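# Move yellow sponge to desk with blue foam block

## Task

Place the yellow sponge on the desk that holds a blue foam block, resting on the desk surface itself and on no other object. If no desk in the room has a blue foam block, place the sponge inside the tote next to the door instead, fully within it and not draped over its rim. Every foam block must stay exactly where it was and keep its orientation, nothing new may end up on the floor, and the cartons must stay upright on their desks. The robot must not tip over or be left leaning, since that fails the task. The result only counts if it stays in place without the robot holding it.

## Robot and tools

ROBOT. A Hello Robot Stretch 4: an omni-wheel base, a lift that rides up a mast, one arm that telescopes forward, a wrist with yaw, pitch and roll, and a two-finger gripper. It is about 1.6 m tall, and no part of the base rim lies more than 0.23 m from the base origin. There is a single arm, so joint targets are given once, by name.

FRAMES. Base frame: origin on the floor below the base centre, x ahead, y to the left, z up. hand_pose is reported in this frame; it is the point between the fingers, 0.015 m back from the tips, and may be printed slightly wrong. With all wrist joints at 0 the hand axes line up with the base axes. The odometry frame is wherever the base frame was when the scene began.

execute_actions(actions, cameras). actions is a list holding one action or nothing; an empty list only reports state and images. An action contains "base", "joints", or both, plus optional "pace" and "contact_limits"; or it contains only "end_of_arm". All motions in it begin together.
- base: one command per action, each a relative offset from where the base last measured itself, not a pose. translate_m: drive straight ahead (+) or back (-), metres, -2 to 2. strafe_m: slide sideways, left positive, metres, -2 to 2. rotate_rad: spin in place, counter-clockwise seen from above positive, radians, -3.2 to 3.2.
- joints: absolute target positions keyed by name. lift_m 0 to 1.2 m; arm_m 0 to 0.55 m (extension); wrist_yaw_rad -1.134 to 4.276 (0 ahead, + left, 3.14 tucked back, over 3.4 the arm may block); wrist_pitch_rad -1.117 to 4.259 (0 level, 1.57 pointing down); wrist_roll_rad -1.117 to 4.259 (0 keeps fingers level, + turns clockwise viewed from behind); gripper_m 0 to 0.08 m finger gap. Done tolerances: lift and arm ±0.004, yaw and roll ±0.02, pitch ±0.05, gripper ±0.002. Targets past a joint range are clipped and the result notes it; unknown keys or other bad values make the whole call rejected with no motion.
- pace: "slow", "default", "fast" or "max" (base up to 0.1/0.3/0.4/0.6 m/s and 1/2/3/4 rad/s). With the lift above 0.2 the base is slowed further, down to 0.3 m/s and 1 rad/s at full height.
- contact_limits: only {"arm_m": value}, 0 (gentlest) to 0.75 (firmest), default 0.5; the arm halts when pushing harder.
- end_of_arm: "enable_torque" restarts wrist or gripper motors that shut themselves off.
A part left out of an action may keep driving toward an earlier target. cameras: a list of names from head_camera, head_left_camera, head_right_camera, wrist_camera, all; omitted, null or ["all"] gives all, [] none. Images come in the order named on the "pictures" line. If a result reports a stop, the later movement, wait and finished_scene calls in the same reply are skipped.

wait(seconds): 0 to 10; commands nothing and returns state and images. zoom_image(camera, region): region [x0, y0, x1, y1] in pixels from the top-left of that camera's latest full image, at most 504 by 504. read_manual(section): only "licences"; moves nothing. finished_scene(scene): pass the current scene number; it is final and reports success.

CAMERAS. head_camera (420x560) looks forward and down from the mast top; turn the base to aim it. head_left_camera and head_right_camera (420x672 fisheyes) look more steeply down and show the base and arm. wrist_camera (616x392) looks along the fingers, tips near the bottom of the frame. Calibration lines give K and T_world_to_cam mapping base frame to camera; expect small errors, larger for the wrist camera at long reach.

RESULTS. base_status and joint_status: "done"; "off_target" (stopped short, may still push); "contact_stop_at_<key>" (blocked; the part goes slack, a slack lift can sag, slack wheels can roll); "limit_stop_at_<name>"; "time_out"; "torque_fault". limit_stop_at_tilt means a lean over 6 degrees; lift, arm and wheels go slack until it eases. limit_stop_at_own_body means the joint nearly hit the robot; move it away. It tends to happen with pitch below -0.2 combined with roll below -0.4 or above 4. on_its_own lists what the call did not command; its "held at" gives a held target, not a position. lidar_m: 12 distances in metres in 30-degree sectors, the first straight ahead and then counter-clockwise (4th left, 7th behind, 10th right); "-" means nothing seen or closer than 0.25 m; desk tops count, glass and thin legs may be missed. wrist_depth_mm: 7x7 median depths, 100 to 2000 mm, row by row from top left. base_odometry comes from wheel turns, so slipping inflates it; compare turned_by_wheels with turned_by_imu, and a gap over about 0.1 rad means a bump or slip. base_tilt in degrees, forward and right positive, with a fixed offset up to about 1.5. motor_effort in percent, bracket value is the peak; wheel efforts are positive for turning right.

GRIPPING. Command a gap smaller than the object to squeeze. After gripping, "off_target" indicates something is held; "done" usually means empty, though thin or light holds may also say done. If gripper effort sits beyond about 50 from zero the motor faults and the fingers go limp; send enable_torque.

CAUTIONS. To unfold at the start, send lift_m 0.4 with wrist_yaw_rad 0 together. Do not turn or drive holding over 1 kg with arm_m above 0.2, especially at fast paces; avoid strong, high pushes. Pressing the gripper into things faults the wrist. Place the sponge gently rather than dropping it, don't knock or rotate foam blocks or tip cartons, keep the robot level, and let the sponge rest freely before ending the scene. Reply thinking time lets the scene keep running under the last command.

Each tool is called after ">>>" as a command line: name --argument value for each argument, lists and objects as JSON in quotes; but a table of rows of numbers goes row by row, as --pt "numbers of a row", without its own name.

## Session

>>> execute_actions --actions '[]'

Scene clock: 0.00 s.
base_odometry: x=+0.000 y=+0.000 heading=+0.000 (m, m, rad; odometry frame)
turned_by_wheels: +0.000 (rad since the last result)
turned_by_imu: +0.000 (rad since the last result)
base_tilt: forward=+0.3 right=-0.1 (deg)
lidar_m: 1.11 1.19 1.86 1.15 1.71 2.06 2.42 1.36 1.08 1.06 2.01 1.14
base_status: not commanded
joint_positions: lift_m=+0.231 arm_m=+0.001 wrist_yaw_rad=+3.129 wrist_pitch_rad=-0.012 wrist_roll_rad=+0.011 gripper_m=+0.040
joint_status: not commanded
motor_effort: lift_m=+22 arm_m=+0 wrist_yaw_rad=-1 wrist_pitch_rad=-8 wrist_roll_rad=+0 gripper_m=+0 wheel_0=+1 wheel_1=+0 wheel_2=+0 (%)
hand_pose: x=-0.0395 y=+0.0901 z=+0.4118 quat_wxyz=(+0.006, +0.006, +0.005, +1.000) (m; base frame)
wrist_depth_mm: - 143 246 - - - - / - 117 142 - - - - / - 113 141 - - - - / - 127 165 - - - - / 202 - - - - - - / 788 1756 1808 1921 1983 1863 1983 / 609 1205 127 1138 125 1255 1281
pictures: head_camera, head_left_camera, head_right_camera, wrist_camera
camera_calibration (this result's frames):
wrist_camera: T_world_to_cam=[[0.00667361, 0.999945, 0.00810347, -0.0887018], [-0.051531, 0.00843678, -0.998636, 0.471383], [-0.998649, 0.00624693, 0.0515845, 0.0840086], [0, 0, 0, 1]] pos_world=[0.108778, 0.0841952, 0.467126]
Images, in order (width x height): head_camera 420x560, head_left_camera 420x672, head_right_camera 420x672, wrist_camera 616x392.

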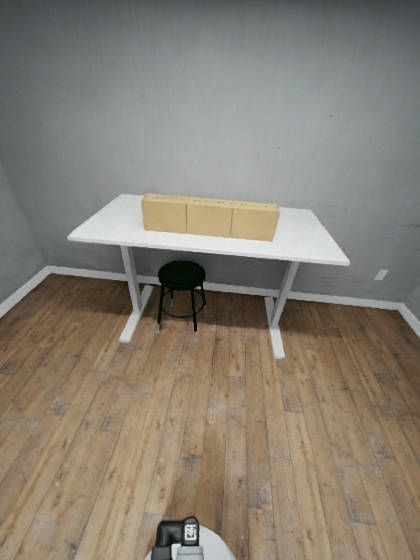

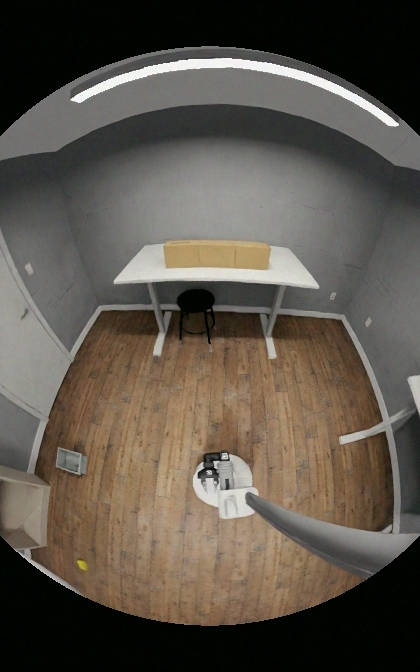

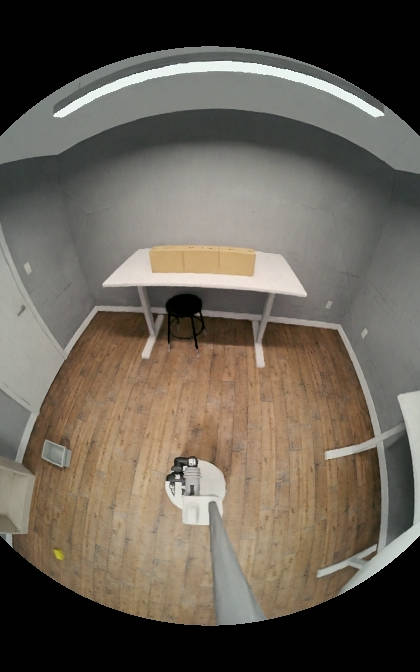

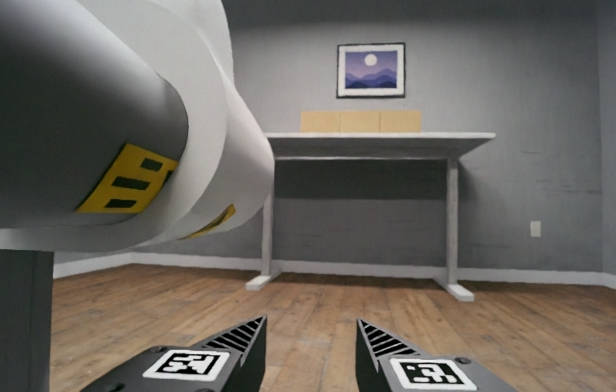

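>>> execute_actions --actions '[{"base": {"rotate_rad": 2.33}, "joints": {"lift_m": 0.4, "wrist_yaw_rad": 0, "gripper_m": 0.08}, "pace": "fast"}]' --cameras '["head_camera", "head_left_camera", "head_right_camera"]'

Scene clock: 9.50 s.
base_odometry: x=+0.000 y=+0.000 heading=+2.330 (m, m, rad; odometry frame)
turned_by_wheels: +2.330 (rad since the last result)
turned_by_imu: +2.341 (rad since the last result)
base_tilt: forward=+0.3 right=-0.1 (deg)
lidar_m: 1.92 2.01 2.01 1.17 1.04 1.07 1.31 1.12 1.12 1.39 1.16 1.14
base_status: done
joint_positions: lift_m=+0.400 arm_m=+0.001 wrist_yaw_rad=+0.001 wrist_pitch_rad=-0.012 wrist_roll_rad=+0.011 gripper_m=+0.080
joint_status: all done
motor_effort: lift_m=+25(26) arm_m=-1(1) wrist_yaw_rad=-3(8) wrist_pitch_rad=-8(9) wrist_roll_rad=+0(0) gripper_m=+2(3) wheel_0=-1(10) wheel_1=+0(8) wheel_2=+1(11) (%)
hand_pose: x=+0.3848 y=-0.0873 z=+0.5804 quat_wxyz=(+1.000, +0.005, -0.006, +0.000) (m; base frame)
wrist_depth_mm: - - - - 1983 1756 1397 / - - - - 1921 1708 1430 / 1808 - - - 1921 1661 1366 / - - - - - 1708 1366 / - - - - 1983 1661 1308 / - - - - 1921 1661 1308 / 1576 104 159 1499 1366 123 1336
pictures: head_camera, head_left_camera, head_right_camera
Images, in order (width x height): head_camera 420x560, head_left_camera 420x672, head_right_camera 420x672.

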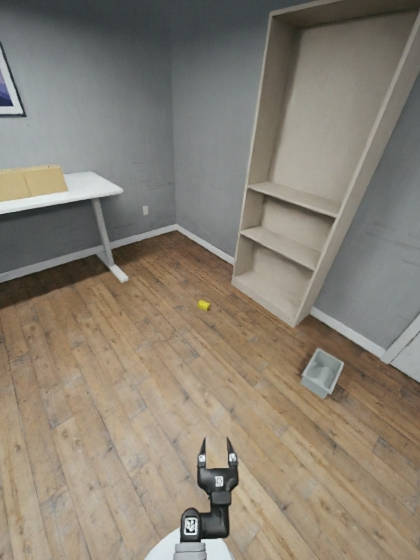

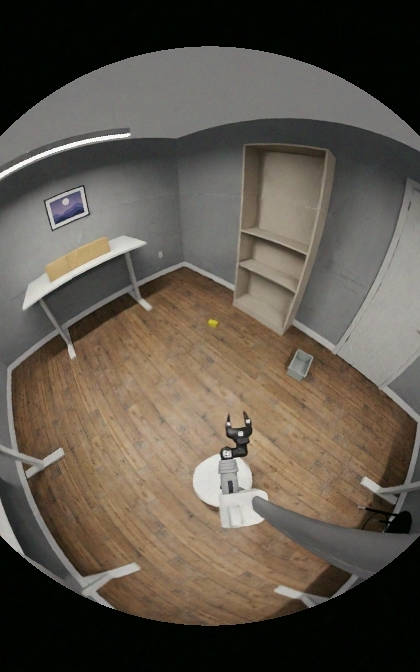

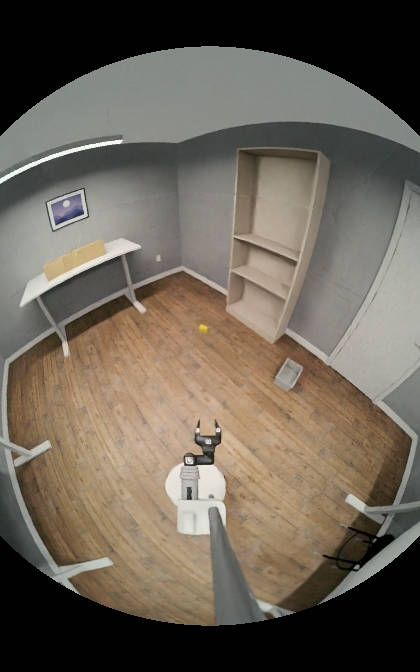

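>>> zoom_image --camera "head_camera" --region '[170, 270, 250, 340]'

>>> zoom_image --camera "head_camera" --region '[170, 420, 270, 540]'

Region (170, 270, 250, 340) of head_camera's 420x560 image, scaled by 6.300, with more detail than that image has; it fills the top 441 rows of this view, and the rest is white.

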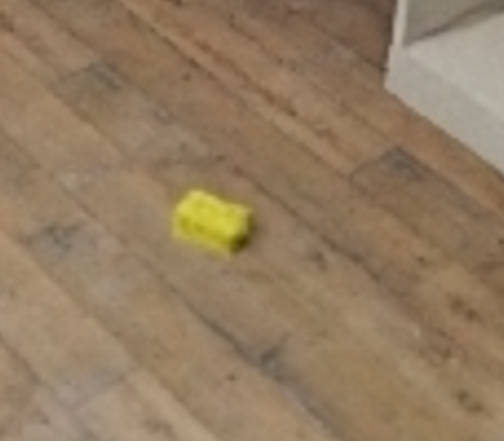

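Region (170, 420, 270, 540) of head_camera's 420x560 image, scaled by 4.200, with more detail than that image has.

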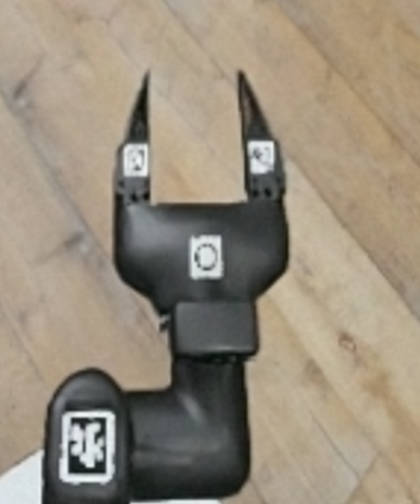

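>>> execute_actions --actions '[{"base": {"translate_m": 1.2}, "joints": {"lift_m": 0.27, "arm_m": 0.29, "wrist_pitch_rad": 1.57, "wrist_roll_rad": 2.0}, "pace": "max"}]' --cameras '["head_camera", "wrist_camera"]'

Scene clock: 21.30 s.
base_odometry: x=-0.826 y=+0.870 heading=+2.330 (m, m, rad; odometry frame)
turned_by_wheels: +0.000 (rad since the last result)
turned_by_imu: -0.003 (rad since the last result)
base_tilt: forward=+0.2 right=-0.2 (deg)
lidar_m: 1.35 1.08 1.08 1.32 1.78 1.82 3.19 2.02 0.83 0.92 0.78 0.81
base_status: done
joint_positions: lift_m=+0.270 arm_m=+0.289 wrist_yaw_rad=+0.000 wrist_pitch_rad=+1.570 wrist_roll_rad=+2.000 gripper_m=+0.080
joint_status: all done
motor_effort: lift_m=+18(22) arm_m=+5(7) wrist_yaw_rad=+0(1) wrist_pitch_rad=+2(9) wrist_roll_rad=+0(5) gripper_m=+1(1) wheel_0=+1(8) wheel_1=+0(8) wheel_2=+1(14) (%)
hand_pose: x=+0.4602 y=-0.0874 z=+0.2358 quat_wxyz=(+0.382, +0.595, +0.382, -0.595) (m; base frame)
wrist_depth_mm: 399 399 402 397 397 399 399 / 394 397 397 397 394 392 392 / 394 394 392 389 389 389 392 / 387 387 389 392 389 387 387 / 387 384 387 384 382 379 379 / 382 382 382 336 379 382 379 / 382 104 160 377 375 123 377
pictures: head_camera, wrist_camera
camera_calibration (this result's frames):
wrist_camera: T_world_to_cam=[[-0.917143, 0.398497, -0.00706882, 0.463023], [0.398451, 0.916335, -0.0395786, -0.0309685], [-0.00929453, -0.0391158, -0.999191, 0.381722], [0, 0, 0, 1]] pos_world=[0.440545, -0.141204, 0.38346]
Images, in order (width x height): head_camera 420x560, wrist_camera 616x392.

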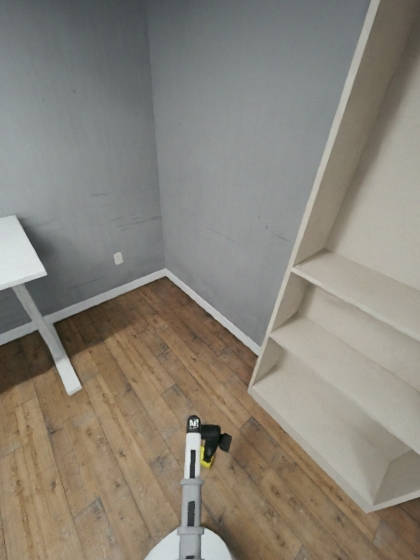

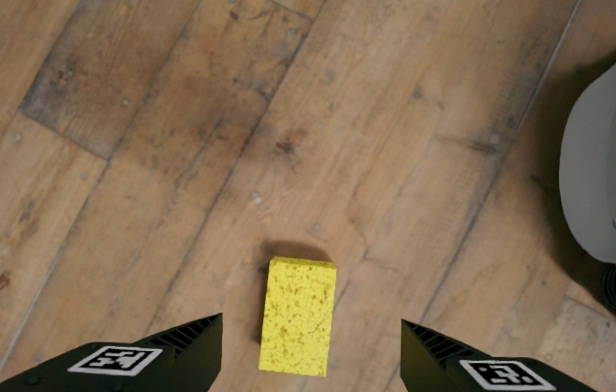

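>>> zoom_image --camera "wrist_camera" --region '[200, 240, 420, 392]'

Region (200, 240, 420, 392) of wrist_camera's 616x392 image, scaled by 2.291; it fills the top 348 rows of this view, and the rest is white.

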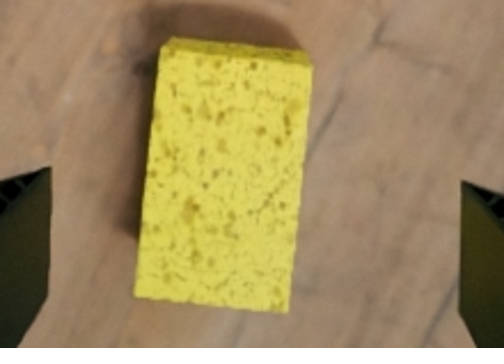

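>>> execute_actions --actions '[{"base": {"strafe_m": 0.033}, "joints": {"lift_m": 0.12, "arm_m": 0.316, "wrist_roll_rad": 2.07}, "pace": "fast"}]' --cameras '["wrist_camera"]'

Scene clock: 26.67 s.
base_odometry: x=-0.850 y=+0.848 heading=+2.330 (m, m, rad; odometry frame)
turned_by_wheels: +0.000 (rad since the last result)
turned_by_imu: -0.001 (rad since the last result)
base_tilt: forward=+0.3 right=-0.1 (deg)
lidar_m: 1.39 1.05 1.08 1.32 1.76 1.79 2.75 2.06 0.85 0.88 0.80 0.82
base_status: done
joint_positions: lift_m=+0.120 arm_m=+0.315 wrist_yaw_rad=+0.000 wrist_pitch_rad=+1.570 wrist_roll_rad=+2.070 gripper_m=+0.080
joint_status: all done
motor_effort: lift_m=+18(16) arm_m=+6(4) wrist_yaw_rad=+0(1) wrist_pitch_rad=+1(2) wrist_roll_rad=+1(4) gripper_m=+1(1) wheel_0=+1(11) wheel_1=-1(12) wheel_2=+0(0) (%)
hand_pose: x=+0.4861 y=-0.0874 z=+0.0859 quat_wxyz=(+0.361, +0.608, +0.361, -0.608) (m; base frame)
wrist_depth_mm: 244 242 242 243 242 243 242 / 241 240 240 241 239 239 241 / 238 239 238 238 237 237 236 / 236 236 236 236 236 235 236 / 236 235 235 189 233 232 232 / 233 232 233 187 232 231 229 / 231 104 160 186 185 123 229
pictures: wrist_camera
camera_calibration (this result's frames):
wrist_camera: T_world_to_cam=[[-0.886913, 0.461883, -0.00701515, 0.476586], [0.46178, 0.886114, -0.0395248, -0.0806642], [-0.0120396, -0.0382945, -0.999194, 0.233572], [0, 0, 0, 1]] pos_world=[0.462751, -0.139705, 0.233539]
Images, in order (width x height): wrist_camera 616x392.

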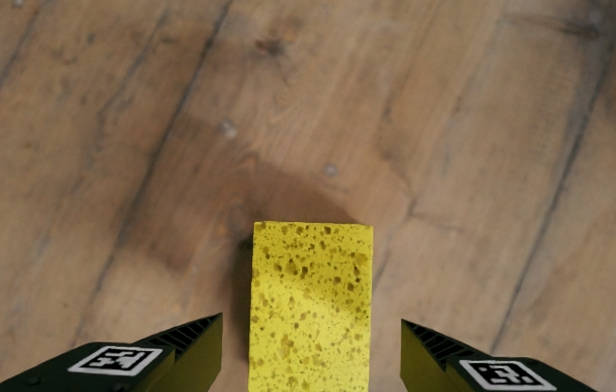

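>>> execute_actions --actions '[{"joints": {"lift_m": 0.057}, "pace": "fast"}]' --cameras '[]'

>>> execute_actions --actions '[{"joints": {"gripper_m": 0.045}}]' --cameras '["wrist_camera", "head_left_camera"]'

Scene clock: 28.37 s.
base_odometry: x=-0.850 y=+0.848 heading=+2.330 (m, m, rad; odometry frame)
turned_by_wheels: +0.000 (rad since the last result)
turned_by_imu: +0.000 (rad since the last result)
base_tilt: forward=+0.1 right=-0.2 (deg)
lidar_m: 1.38 1.08 1.07 1.34 1.77 1.79 2.70 2.07 0.85 0.87 0.80 0.81
base_status: not commanded
joint_positions: lift_m=+0.057 arm_m=+0.315 wrist_yaw_rad=+0.000 wrist_pitch_rad=+1.570 wrist_roll_rad=+2.070 gripper_m=+0.080
joint_status: all done
motor_effort: lift_m=+17(16) arm_m=+6(6) wrist_yaw_rad=+0(1) wrist_pitch_rad=+1(1) wrist_roll_rad=+0(0) gripper_m=+1(1) wheel_0=+1(1) wheel_1=-1(1) wheel_2=+0(0) (%)
hand_pose: x=+0.4861 y=-0.0874 z=+0.0229 quat_wxyz=(+0.361, +0.608, +0.361, -0.608) (m; base frame)
wrist_depth_mm: 179 178 178 177 176 177 177 / 176 176 176 175 175 174 175 / 175 174 175 174 174 174 174 / 173 173 173 173 172 173 172 / 171 172 171 126 127 170 170 / 170 170 148 125 126 169 169 / 169 104 125 123 124 123 167
pictures: none
No camera images: the call's "cameras" was empty. Leave "cameras" out to get every camera's image.

Scene clock: 29.37 s.
base_odometry: x=-0.850 y=+0.848 heading=+2.330 (m, m, rad; odometry frame)
turned_by_wheels: +0.000 (rad since the last result)
turned_by_imu: +0.000 (rad since the last result)
base_tilt: forward=+0.3 right=-0.2 (deg)
lidar_m: 1.35 1.06 1.08 1.33 1.78 1.78 2.74 2.04 0.83 0.89 0.82 0.82
base_status: not commanded
joint_positions: lift_m=+0.057 arm_m=+0.315 wrist_yaw_rad=+0.000 wrist_pitch_rad=+1.570 wrist_roll_rad=+2.070 gripper_m=+0.059
joint_status: gripper_m off_target (ended at +0.059, target +0.045)
on_its_own: gripper_m is held at +0.055, not at your +0.045, by its contact guard: the fingers met something
motor_effort: lift_m=+17(17) arm_m=+6(6) wrist_yaw_rad=-1(0) wrist_pitch_rad=+1(1) wrist_roll_rad=+0(0) gripper_m=-34(35) wheel_0=+1(1) wheel_1=-1(1) wheel_2=+0(0) (%)
hand_pose: x=+0.4861 y=-0.0874 z=+0.0229 quat_wxyz=(+0.361, +0.608, +0.361, -0.608) (m; base frame)
wrist_depth_mm: 178 178 177 178 177 176 177 / 177 177 176 176 175 175 175 / 175 175 174 174 174 173 173 / 173 173 173 173 172 172 172 / 172 172 171 126 126 170 170 / 170 170 147 125 126 169 168 / 169 147 124 124 124 168 167
pictures: head_left_camera, wrist_camera
camera_calibration (this result's frames):
wrist_camera: T_world_to_cam=[[-0.886898, 0.461912, -0.00699145, 0.476136], [0.461807, 0.886099, -0.0395371, -0.0831658], [-0.0120675, -0.0382941, -0.999194, 0.170668], [0, 0, 0, 1]] pos_world=[0.46275, -0.139704, 0.170571]
Images, in order (width x height): head_left_camera 420x672, wrist_camera 616x392.

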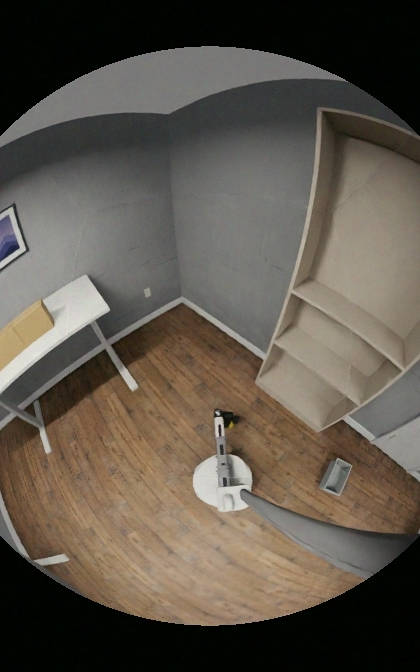

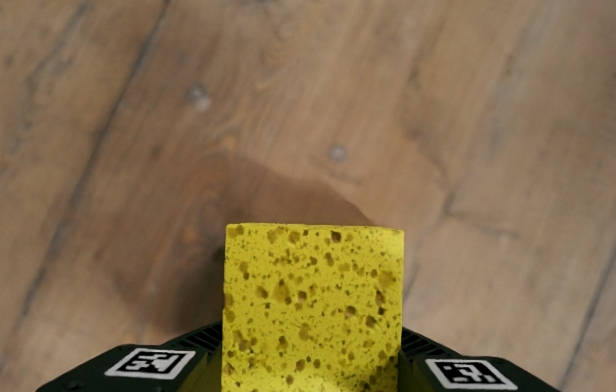

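>>> execute_actions --actions '[{"base": {"rotate_rad": -1.185}, "joints": {"lift_m": 0.2, "arm_m": 0.2, "wrist_roll_rad": 1.57}, "pace": "fast"}]' --cameras '["head_left_camera", "wrist_camera"]'

Scene clock: 37.37 s.
base_odometry: x=-0.850 y=+0.848 heading=+1.145 (m, m, rad; odometry frame)
turned_by_wheels: -1.185 (rad since the last result)
turned_by_imu: -1.192 (rad since the last result)
base_tilt: forward=+0.2 right=-0.2 (deg)
lidar_m: 0.80 0.82 1.25 1.07 1.06 1.21 2.60 1.80 2.07 2.08 0.94 0.82
base_status: done
joint_positions: lift_m=+0.200 arm_m=+0.201 wrist_yaw_rad=+0.000 wrist_pitch_rad=+1.570 wrist_roll_rad=+1.570 gripper_m=+0.059
joint_status: all done
on_its_own: gripper_m is held at +0.055, not at your +0.045, by its contact guard: the fingers met something
motor_effort: lift_m=+25(23) arm_m=-6(7) wrist_yaw_rad=+0(2) wrist_pitch_rad=+0(2) wrist_roll_rad=-1(5) gripper_m=-34(35) wheel_0=+1(8) wheel_1=+0(9) wheel_2=-2(10) (%)
hand_pose: x=+0.3721 y=-0.0874 z=+0.1652 quat_wxyz=(+0.500, +0.500, +0.500, -0.500) (m; base frame)
wrist_depth_mm: 324 325 322 325 324 324 324 / 322 324 319 320 320 319 320 / 320 320 319 317 319 319 317 / 317 317 317 319 314 314 315 / 315 314 312 126 127 312 310 / 310 310 147 125 126 309 268 / 312 216 124 124 124 307 255
pictures: head_left_camera, wrist_camera
camera_calibration (this result's frames):
wrist_camera: T_world_to_cam=[[-0.999792, -0.0191887, -0.00684771, 0.375945], [-0.0188999, 0.999021, -0.0400058, 0.163925], [0.00760867, -0.0398681, -0.999176, 0.304038], [0, 0, 0, 1]] pos_world=[0.376652, -0.144429, 0.31292]
Images, in order (width x height): head_left_camera 420x672, wrist_camera 616x392.

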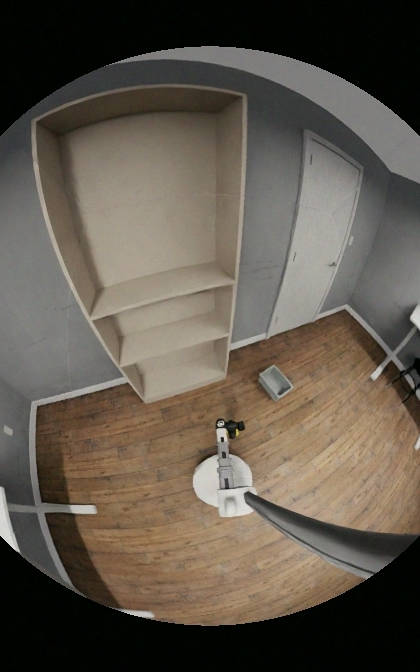

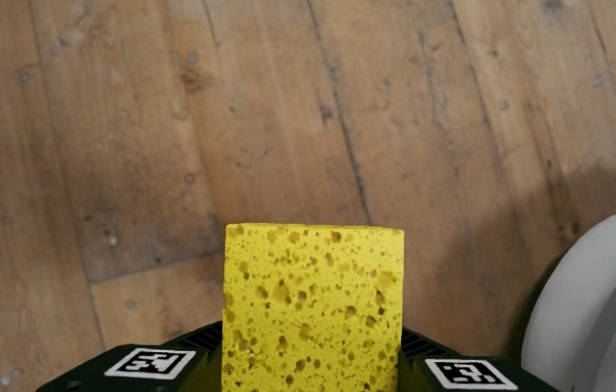

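>>> execute_actions --actions '[{"base": {"translate_m": -1.5}, "pace": "max"}]' --cameras '["head_left_camera", "head_right_camera"]'

Scene clock: 42.00 s.
base_odometry: x=-1.470 y=-0.519 heading=+1.145 (m, m, rad; odometry frame)
turned_by_wheels: +0.000 (rad since the last result)
turned_by_imu: +0.003 (rad since the last result)
base_tilt: forward=+0.2 right=-0.1 (deg)
lidar_m: 2.24 1.40 0.73 0.60 0.61 1.35 1.14 0.50 0.45 0.72 2.54 2.18
base_status: done
joint_positions: lift_m=+0.200 arm_m=+0.201 wrist_yaw_rad=+0.000 wrist_pitch_rad=+1.570 wrist_roll_rad=+1.570 gripper_m=+0.059
joint_status: not commanded
on_its_own: gripper_m is held at +0.055, not at your +0.045, by its contact guard: the fingers met something
motor_effort: lift_m=+24(25) arm_m=-5(6) wrist_yaw_rad=+1(0) wrist_pitch_rad=+0(1) wrist_roll_rad=-2(1) gripper_m=-35(35) wheel_0=+0(8) wheel_1=+2(9) wheel_2=-3(15) (%)
hand_pose: x=+0.3720 y=-0.0874 z=+0.1653 quat_wxyz=(+0.500, +0.500, +0.500, -0.500) (m; base frame)
wrist_depth_mm: 327 325 324 324 320 322 324 / 322 320 322 322 320 320 320 / 319 320 320 317 317 319 315 / 317 317 317 319 317 315 315 / 315 315 315 126 127 312 314 / 310 312 147 125 126 312 268 / 310 219 124 124 123 307 256
pictures: head_left_camera, head_right_camera
Images, in order (width x height): head_left_camera 420x672, head_right_camera 420x672.

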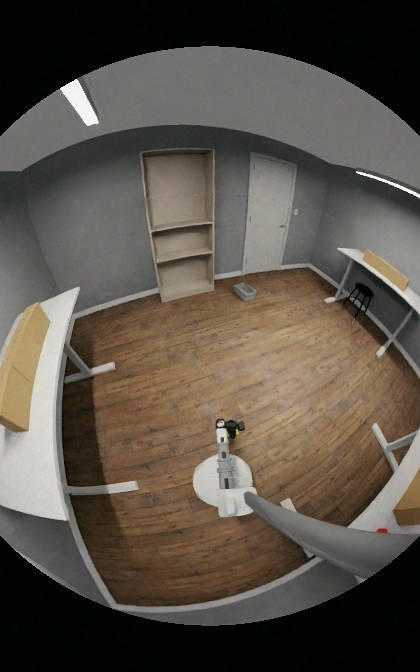

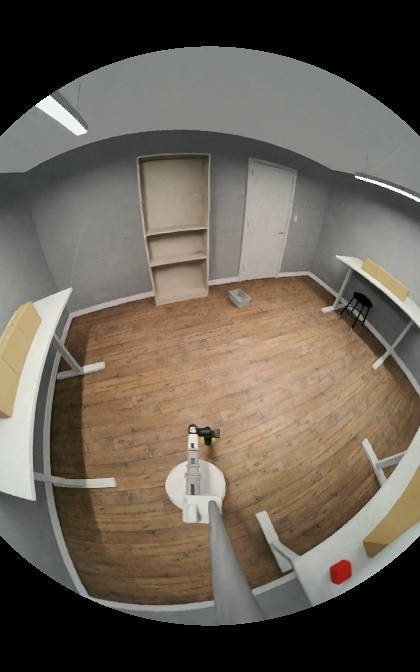

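>>> execute_actions --actions '[{"base": {"rotate_rad": -0.63}, "pace": "max"}]' --cameras '[]'

Scene clock: 44.40 s.
base_odometry: x=-1.470 y=-0.518 heading=+0.515 (m, m, rad; odometry frame)
turned_by_wheels: -0.630 (rad since the last result)
turned_by_imu: -0.634 (rad since the last result)
base_tilt: forward=+0.2 right=-0.2 (deg)
lidar_m: 2.71 2.24 2.23 0.80 0.62 0.60 1.50 1.16 0.57 0.44 0.62 2.52
base_status: done
joint_positions: lift_m=+0.200 arm_m=+0.201 wrist_yaw_rad=+0.000 wrist_pitch_rad=+1.570 wrist_roll_rad=+1.570 gripper_m=+0.059
joint_status: not commanded
on_its_own: gripper_m is held at +0.055, not at your +0.045, by its contact guard: the fingers met something
motor_effort: lift_m=+24(24) arm_m=-5(5) wrist_yaw_rad=+0(0) wrist_pitch_rad=+2(1) wrist_roll_rad=-3(1) gripper_m=-36(35) wheel_0=+1(11) wheel_1=-2(11) wheel_2=-2(12) (%)
hand_pose: x=+0.3721 y=-0.0874 z=+0.1653 quat_wxyz=(+0.500, +0.500, +0.500, -0.500) (m; base frame)
wrist_depth_mm: 324 324 325 322 322 322 322 / 324 322 320 322 322 319 320 / 319 319 319 319 317 319 317 / 317 315 319 315 315 315 317 / 314 315 314 126 127 312 312 / 314 314 147 125 125 310 268 / 310 217 124 124 124 307 256
pictures: none
No camera images: the call's "cameras" was empty. Leave "cameras" out to get every camera's image.

>>> execute_actions --actions '[{"base": {"translate_m": -1.2}, "pace": "max"}]' --cameras '["head_camera", "head_left_camera", "head_right_camera"]'

Scene clock: 48.47 s.
base_odometry: x=-2.515 y=-1.109 heading=+0.514 (m, m, rad; odometry frame)
turned_by_wheels: +0.000 (rad since the last result)
turned_by_imu: +0.002 (rad since the last result)
base_tilt: forward=+0.2 right=-0.2 (deg)
lidar_m: 3.34 0.71 0.67 0.58 0.43 0.43 0.46 0.41 0.41 0.46 0.72 1.15
base_status: done
joint_positions: lift_m=+0.200 arm_m=+0.201 wrist_yaw_rad=+0.000 wrist_pitch_rad=+1.570 wrist_roll_rad=+1.570 gripper_m=+0.059
joint_status: not commanded
on_its_own: gripper_m is held at +0.055, not at your +0.045, by its contact guard: the fingers met something
motor_effort: lift_m=+23(24) arm_m=-5(5) wrist_yaw_rad=+0(1) wrist_pitch_rad=+0(2) wrist_roll_rad=-1(1) gripper_m=-36(35) wheel_0=+0(7) wheel_1=-1(9) wheel_2=-1(15) (%)
hand_pose: x=+0.3720 y=-0.0874 z=+0.1654 quat_wxyz=(+0.500, +0.500, +0.500, -0.500) (m; base frame)
wrist_depth_mm: 324 324 325 322 325 324 322 / 324 322 324 322 320 320 319 / 322 317 320 317 319 320 315 / 319 314 315 317 315 315 315 / 317 315 314 126 127 312 312 / 312 312 147 125 126 310 268 / 309 219 124 124 123 309 255
pictures: head_camera, head_left_camera, head_right_camera
Images, in order (width x height): head_camera 420x560, head_left_camera 420x672, head_right_camera 420x672.

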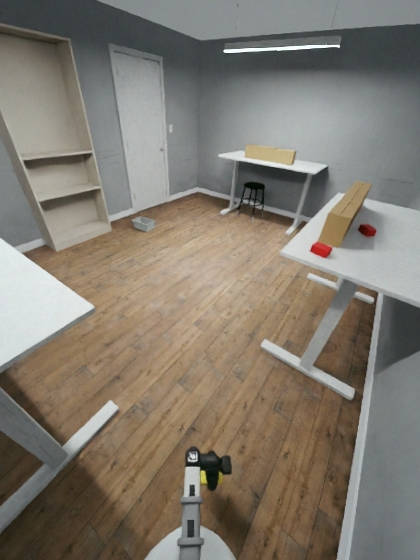

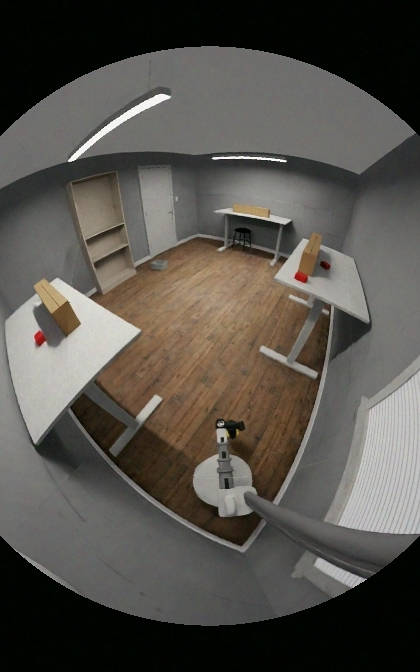

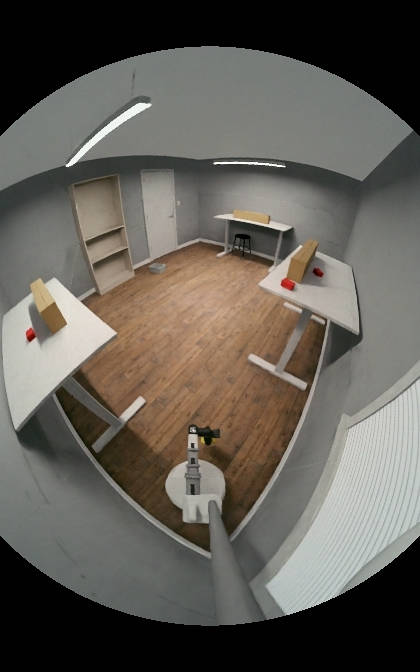

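>>> zoom_image --camera "head_left_camera" --region '[0, 260, 150, 410]'

>>> zoom_image --camera "head_camera" --region '[280, 165, 420, 305]'

>>> zoom_image --camera "head_right_camera" --region '[255, 225, 375, 345]'

>>> zoom_image --camera "head_camera" --region '[210, 130, 340, 200]'

Region (0, 260, 150, 410) of head_left_camera's 420x672 image, scaled by 3.360, with more detail than that image has.

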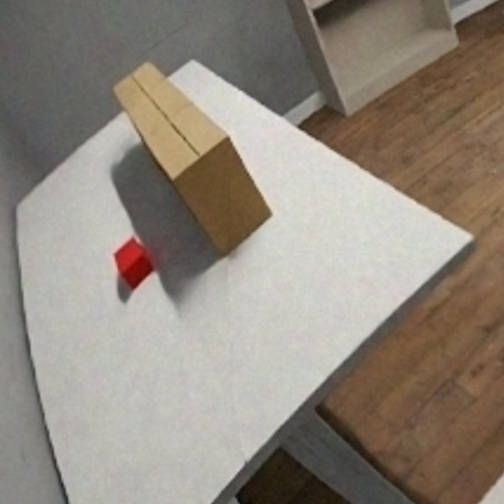

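Region (280, 165, 420, 305) of head_camera's 420x560 image, scaled by 3.600, with more detail than that image has.

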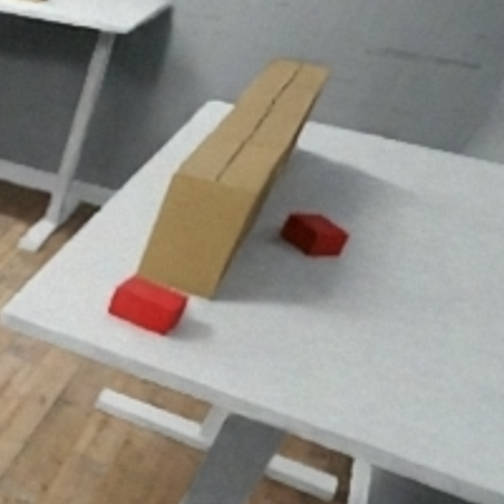

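Region (255, 225, 375, 345) of head_right_camera's 420x672 image, scaled by 4.200, with more detail than that image has.

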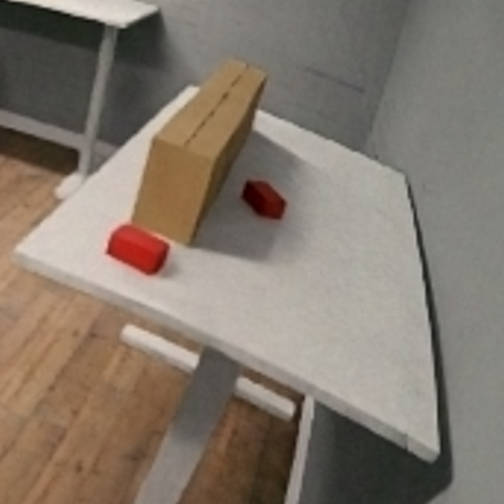

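Region (210, 130, 340, 200) of head_camera's 420x560 image, scaled by 3.877, with more detail than that image has; it fills the top 271 rows of this view, and the rest is white.

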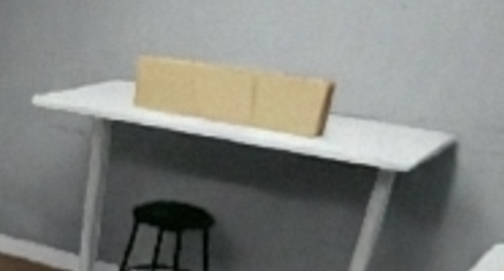

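>>> execute_actions --actions '[{"base": {"translate_m": 2.0}, "pace": "max"}]' --cameras '["head_camera", "head_right_camera"]'

Scene clock: 59.50 s.
base_odometry: x=-0.774 y=-0.124 heading=+0.515 (m, m, rad; odometry frame)
turned_by_wheels: +0.000 (rad since the last result)
turned_by_imu: -0.006 (rad since the last result)
base_tilt: forward=+0.2 right=-0.2 (deg)
lidar_m: 1.98 1.46 1.75 2.23 1.25 1.25 2.15 0.86 0.83 0.92 1.92 1.86
base_status: done
joint_positions: lift_m=+0.200 arm_m=+0.201 wrist_yaw_rad=+0.000 wrist_pitch_rad=+1.570 wrist_roll_rad=+1.570 gripper_m=+0.059
joint_status: not commanded
on_its_own: gripper_m is held at +0.055, not at your +0.045, by its contact guard: the fingers met something
motor_effort: lift_m=+23(23) arm_m=-5(5) wrist_yaw_rad=+0(0) wrist_pitch_rad=+1(1) wrist_roll_rad=-2(2) gripper_m=-35(36) wheel_0=+1(9) wheel_1=+0(8) wheel_2=+1(17) (%)
hand_pose: x=+0.3721 y=-0.0874 z=+0.1654 quat_wxyz=(+0.500, +0.500, +0.500, -0.500) (m; base frame)
wrist_depth_mm: 325 325 322 322 322 322 322 / 322 320 320 320 320 322 319 / 320 319 319 319 319 319 315 / 319 317 315 317 315 315 314 / 314 314 314 126 127 312 314 / 314 312 147 125 126 310 268 / 310 217 124 124 123 310 256
pictures: head_camera, head_right_camera
Images, in order (width x height): head_camera 420x560, head_right_camera 420x672.

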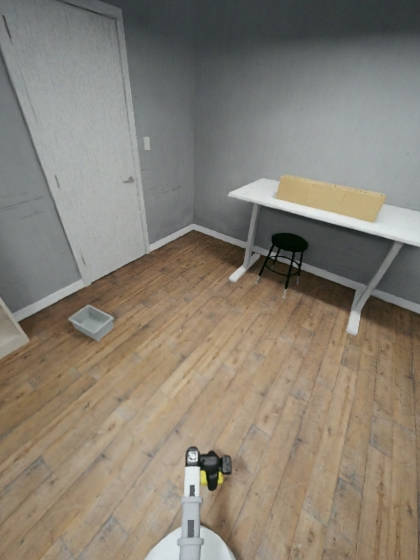

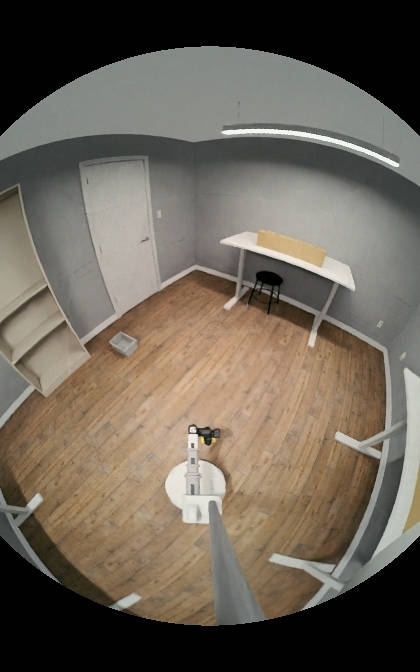

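>>> execute_actions --actions '[{"base": {"translate_m": 1.8}, "pace": "max"}]' --cameras '["head_right_camera"]'

Scene clock: 67.03 s.
base_odometry: x=+0.793 y=+0.762 heading=+0.515 (m, m, rad; odometry frame)
turned_by_wheels: +0.000 (rad since the last result)
turned_by_imu: -0.006 (rad since the last result)
base_tilt: forward=+0.2 right=-0.1 (deg)
lidar_m: 1.33 0.96 0.93 1.00 0.82 2.72 3.37 2.00 1.29 0.54 0.42 0.40
base_status: done
joint_positions: lift_m=+0.200 arm_m=+0.201 wrist_yaw_rad=+0.000 wrist_pitch_rad=+1.570 wrist_roll_rad=+1.570 gripper_m=+0.059
joint_status: not commanded
on_its_own: gripper_m is held at +0.055, not at your +0.045, by its contact guard: the fingers met something
motor_effort: lift_m=+22(22) arm_m=-5(5) wrist_yaw_rad=+0(0) wrist_pitch_rad=+1(1) wrist_roll_rad=-3(2) gripper_m=-36(34) wheel_0=+1(11) wheel_1=+0(8) wheel_2=+1(16) (%)
hand_pose: x=+0.3720 y=-0.0874 z=+0.1655 quat_wxyz=(+0.500, +0.500, +0.500, -0.500) (m; base frame)
wrist_depth_mm: 325 324 324 325 322 319 322 / 324 324 320 320 320 320 319 / 319 319 320 319 317 319 317 / 317 315 315 315 315 314 315 / 315 314 314 126 126 314 314 / 312 312 147 125 125 309 266 / 309 217 124 124 124 310 255
pictures: head_right_camera
Images, in order (width x height): head_right_camera 420x672.

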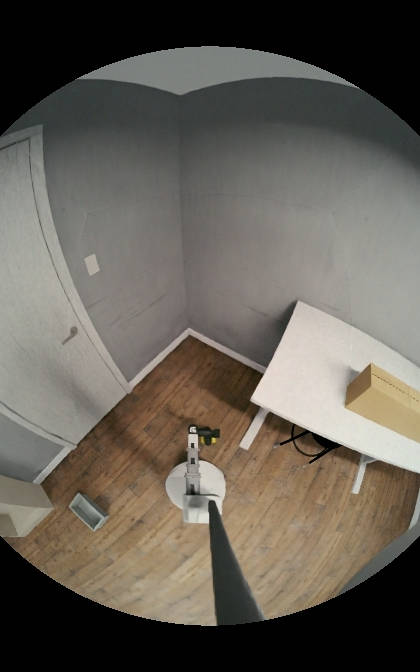

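>>> execute_actions --actions '[{"base": {"rotate_rad": -1.6}, "pace": "max"}]' --cameras '["head_camera", "head_left_camera"]'

Scene clock: 69.40 s.
base_odometry: x=+0.793 y=+0.762 heading=-1.086 (m, m, rad; odometry frame)
turned_by_wheels: -1.600 (rad since the last result)
turned_by_imu: -1.609 (rad since the last result)
base_tilt: forward=+0.3 right=-0.2 (deg)
lidar_m: 0.54 0.43 0.40 1.30 1.01 0.97 1.06 0.77 2.71 2.53 1.96 1.35
base_status: done
joint_positions: lift_m=+0.200 arm_m=+0.201 wrist_yaw_rad=+0.000 wrist_pitch_rad=+1.570 wrist_roll_rad=+1.570 gripper_m=+0.059
joint_status: not commanded
on_its_own: gripper_m is held at +0.055, not at your +0.045, by its contact guard: the fingers met something
motor_effort: lift_m=+22(22) arm_m=-5(5) wrist_yaw_rad=-1(1) wrist_pitch_rad=+2(3) wrist_roll_rad=-1(1) gripper_m=-34(35) wheel_0=-1(10) wheel_1=-2(11) wheel_2=-3(13) (%)
hand_pose: x=+0.3721 y=-0.0874 z=+0.1655 quat_wxyz=(+0.500, +0.500, +0.500, -0.500) (m; base frame)
wrist_depth_mm: 325 325 324 324 322 324 324 / 322 322 322 320 320 320 319 / 319 322 320 320 319 319 319 / 317 317 319 315 319 315 314 / 315 315 312 126 127 314 312 / 312 314 147 125 126 310 267 / 310 218 124 124 123 309 256
pictures: head_camera, head_left_camera
Images, in order (width x height): head_camera 420x560, head_left_camera 420x672.

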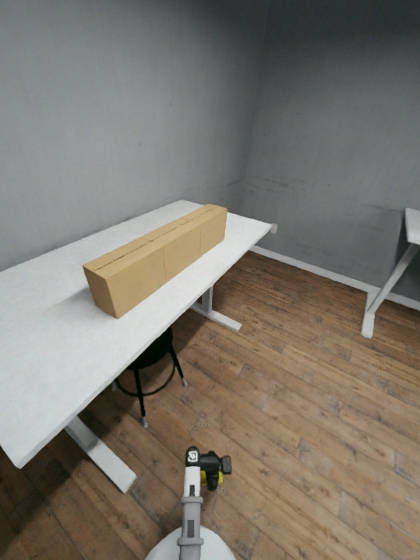

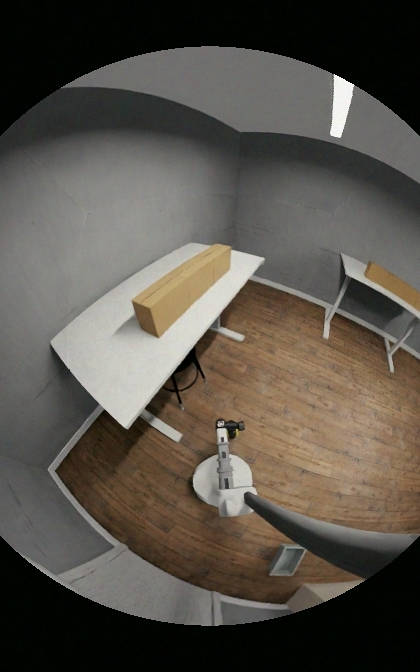

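>>> execute_actions --actions '[{"base": {"strafe_m": 0.62}, "joints": {"arm_m": 0.15}, "pace": "fast"}]' --cameras '["head_camera", "head_left_camera", "head_right_camera"]'

Scene clock: 75.40 s.
base_odometry: x=+1.341 y=+1.051 heading=-1.086 (m, m, rad; odometry frame)
turned_by_wheels: +0.000 (rad since the last result)
turned_by_imu: +0.000 (rad since the last result)
base_tilt: forward=+0.3 right=-0.2 (deg)
lidar_m: 0.33 0.50 0.66 0.73 0.69 0.64 0.66 1.01 1.25 2.98 0.34 0.28
base_status: done
joint_positions: lift_m=+0.200 arm_m=+0.151 wrist_yaw_rad=+0.000 wrist_pitch_rad=+1.570 wrist_roll_rad=+1.570 gripper_m=+0.059
joint_status: all done
on_its_own: gripper_m is held at +0.055, not at your +0.045, by its contact guard: the fingers met something
motor_effort: lift_m=+22(22) arm_m=-5(6) wrist_yaw_rad=+0(1) wrist_pitch_rad=+2(1) wrist_roll_rad=-2(2) gripper_m=-36(35) wheel_0=+2(12) wheel_1=-1(12) wheel_2=+0(1) (%)
hand_pose: x=+0.3221 y=-0.0874 z=+0.1655 quat_wxyz=(+0.500, +0.500, +0.500, -0.500) (m; base frame)
wrist_depth_mm: 325 325 287 324 324 320 324 / 322 320 286 322 320 320 322 / 320 285 285 317 320 319 320 / 317 282 315 315 315 315 315 / 279 279 312 126 127 312 256 / 277 312 147 125 126 270 206 / 274 218 124 124 123 240 186
pictures: head_camera, head_left_camera, head_right_camera
Images, in order (width x height): head_camera 420x560, head_left_camera 420x672, head_right_camera 420x672.

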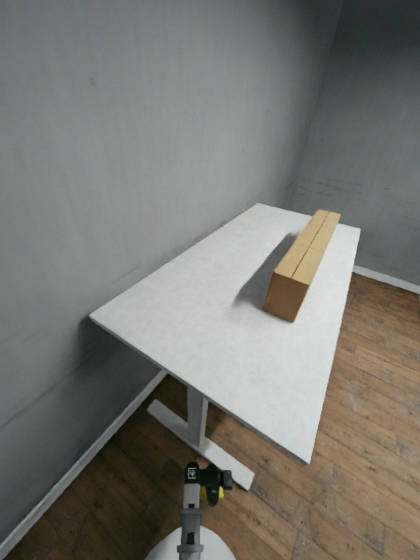

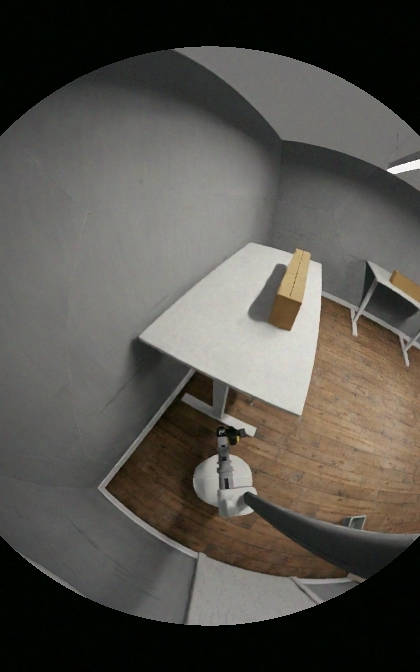

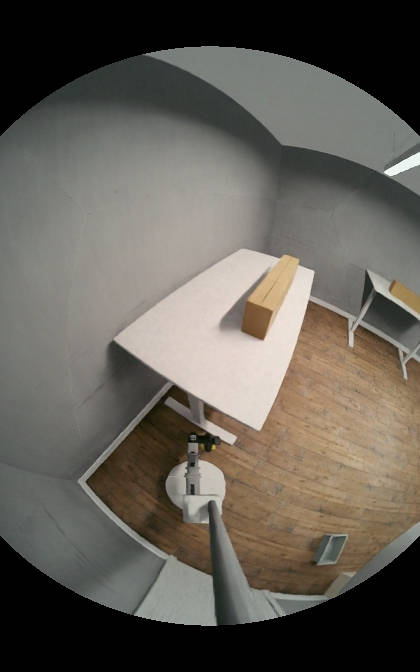

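>>> zoom_image --camera "head_left_camera" --region '[210, 230, 340, 350]'

>>> zoom_image --camera "head_left_camera" --region '[340, 245, 420, 325]'

>>> zoom_image --camera "head_camera" --region '[210, 190, 370, 340]'

Region (210, 230, 340, 350) of head_left_camera's 420x672 image, scaled by 3.877, with more detail than that image has; it fills the top 465 rows of this view, and the rest is white.

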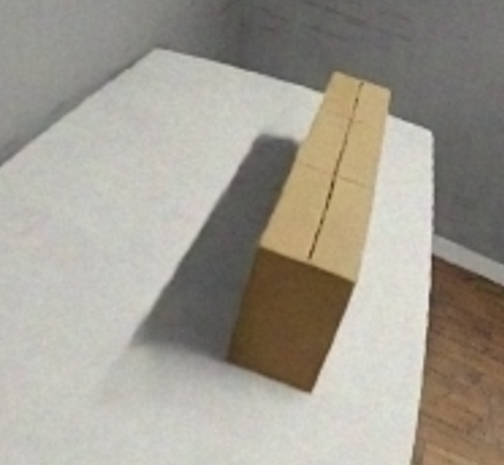

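Region (340, 245, 420, 325) of head_left_camera's 420x672 image, scaled by 6.300, with more detail than that image has.

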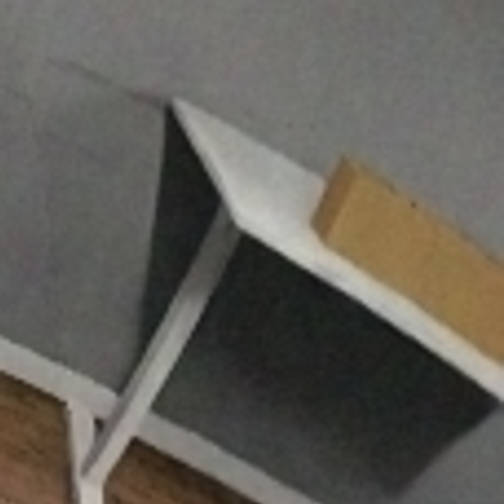

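Region (210, 190, 370, 340) of head_camera's 420x560 image, scaled by 3.150, with more detail than that image has; it fills the top 472 rows of this view, and the rest is white.

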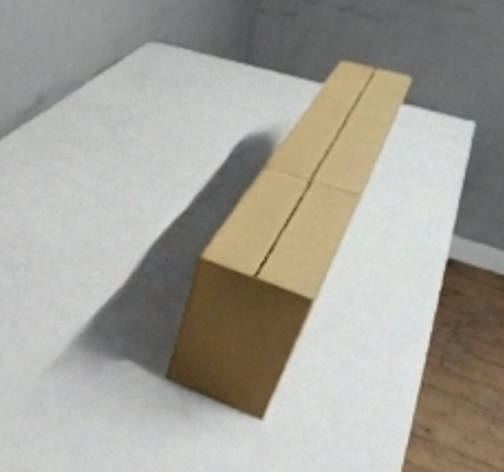

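>>> execute_actions --actions '[{"base": {"rotate_rad": -2.19}, "joints": {"lift_m": 0.3}, "pace": "fast"}]' --cameras '["head_camera", "head_left_camera"]'

Scene clock: 81.57 s.
base_odometry: x=+1.341 y=+1.051 heading=+3.008 (m, m, rad; odometry frame)
turned_by_wheels: -2.190 (rad since the last result)
turned_by_imu: -2.202 (rad since the last result)
base_tilt: forward=+0.2 right=-0.2 (deg)
lidar_m: 1.22 3.36 2.45 0.30 0.32 0.44 0.70 0.74 0.71 0.66 0.66 0.91
base_status: done
joint_positions: lift_m=+0.300 arm_m=+0.151 wrist_yaw_rad=+0.000 wrist_pitch_rad=+1.570 wrist_roll_rad=+1.570 gripper_m=+0.059
joint_status: all done
on_its_own: gripper_m is held at +0.055, not at your +0.045, by its contact guard: the fingers met something
motor_effort: lift_m=+24(29) arm_m=-6(6) wrist_yaw_rad=-3(2) wrist_pitch_rad=+1(3) wrist_roll_rad=-3(2) gripper_m=-35(35) wheel_0=+1(11) wheel_1=+1(10) wheel_2=+0(11) (%)
hand_pose: x=+0.3222 y=-0.0874 z=+0.2654 quat_wxyz=(+0.501, +0.500, +0.500, -0.499) (m; base frame)
wrist_depth_mm: 424 433 424 427 427 424 427 / 427 424 424 427 418 424 424 / 421 418 418 421 418 418 418 / 421 418 418 418 415 415 290 / 415 415 415 126 127 351 237 / 413 413 147 125 126 270 211 / 410 266 124 124 124 221 198
pictures: head_camera, head_left_camera
Images, in order (width x height): head_camera 420x560, head_left_camera 420x672.

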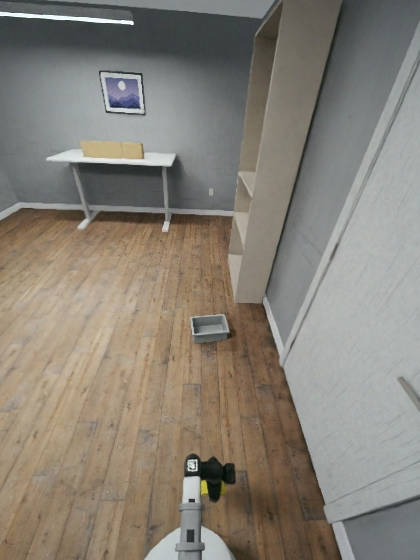

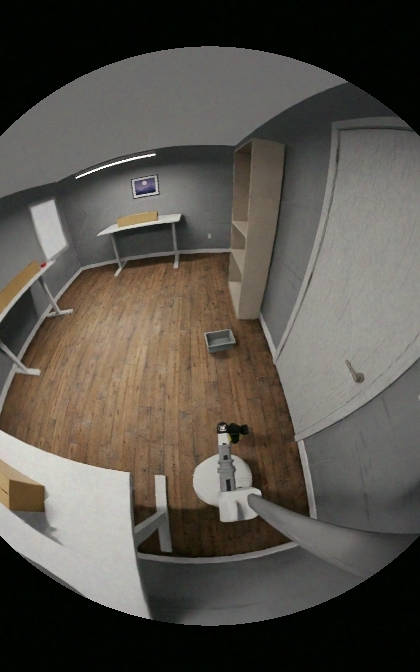

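>>> zoom_image --camera "head_camera" --region '[175, 295, 255, 355]'

>>> zoom_image --camera "head_camera" --region '[40, 120, 200, 200]'

Region (175, 295, 255, 355) of head_camera's 420x560 image, scaled by 6.300, with more detail than that image has; it fills the top 378 rows of this view, and the rest is white.

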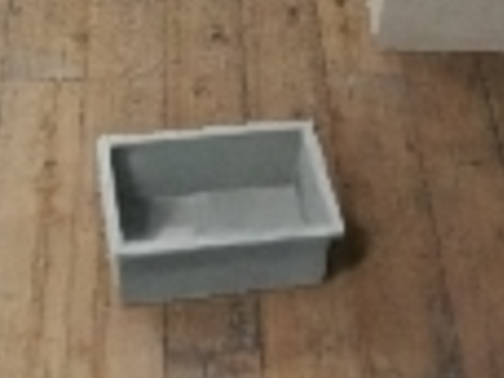

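Region (40, 120, 200, 200) of head_camera's 420x560 image, scaled by 3.150, with more detail than that image has.

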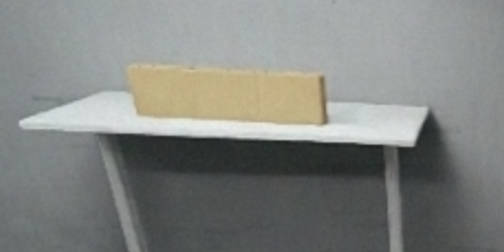

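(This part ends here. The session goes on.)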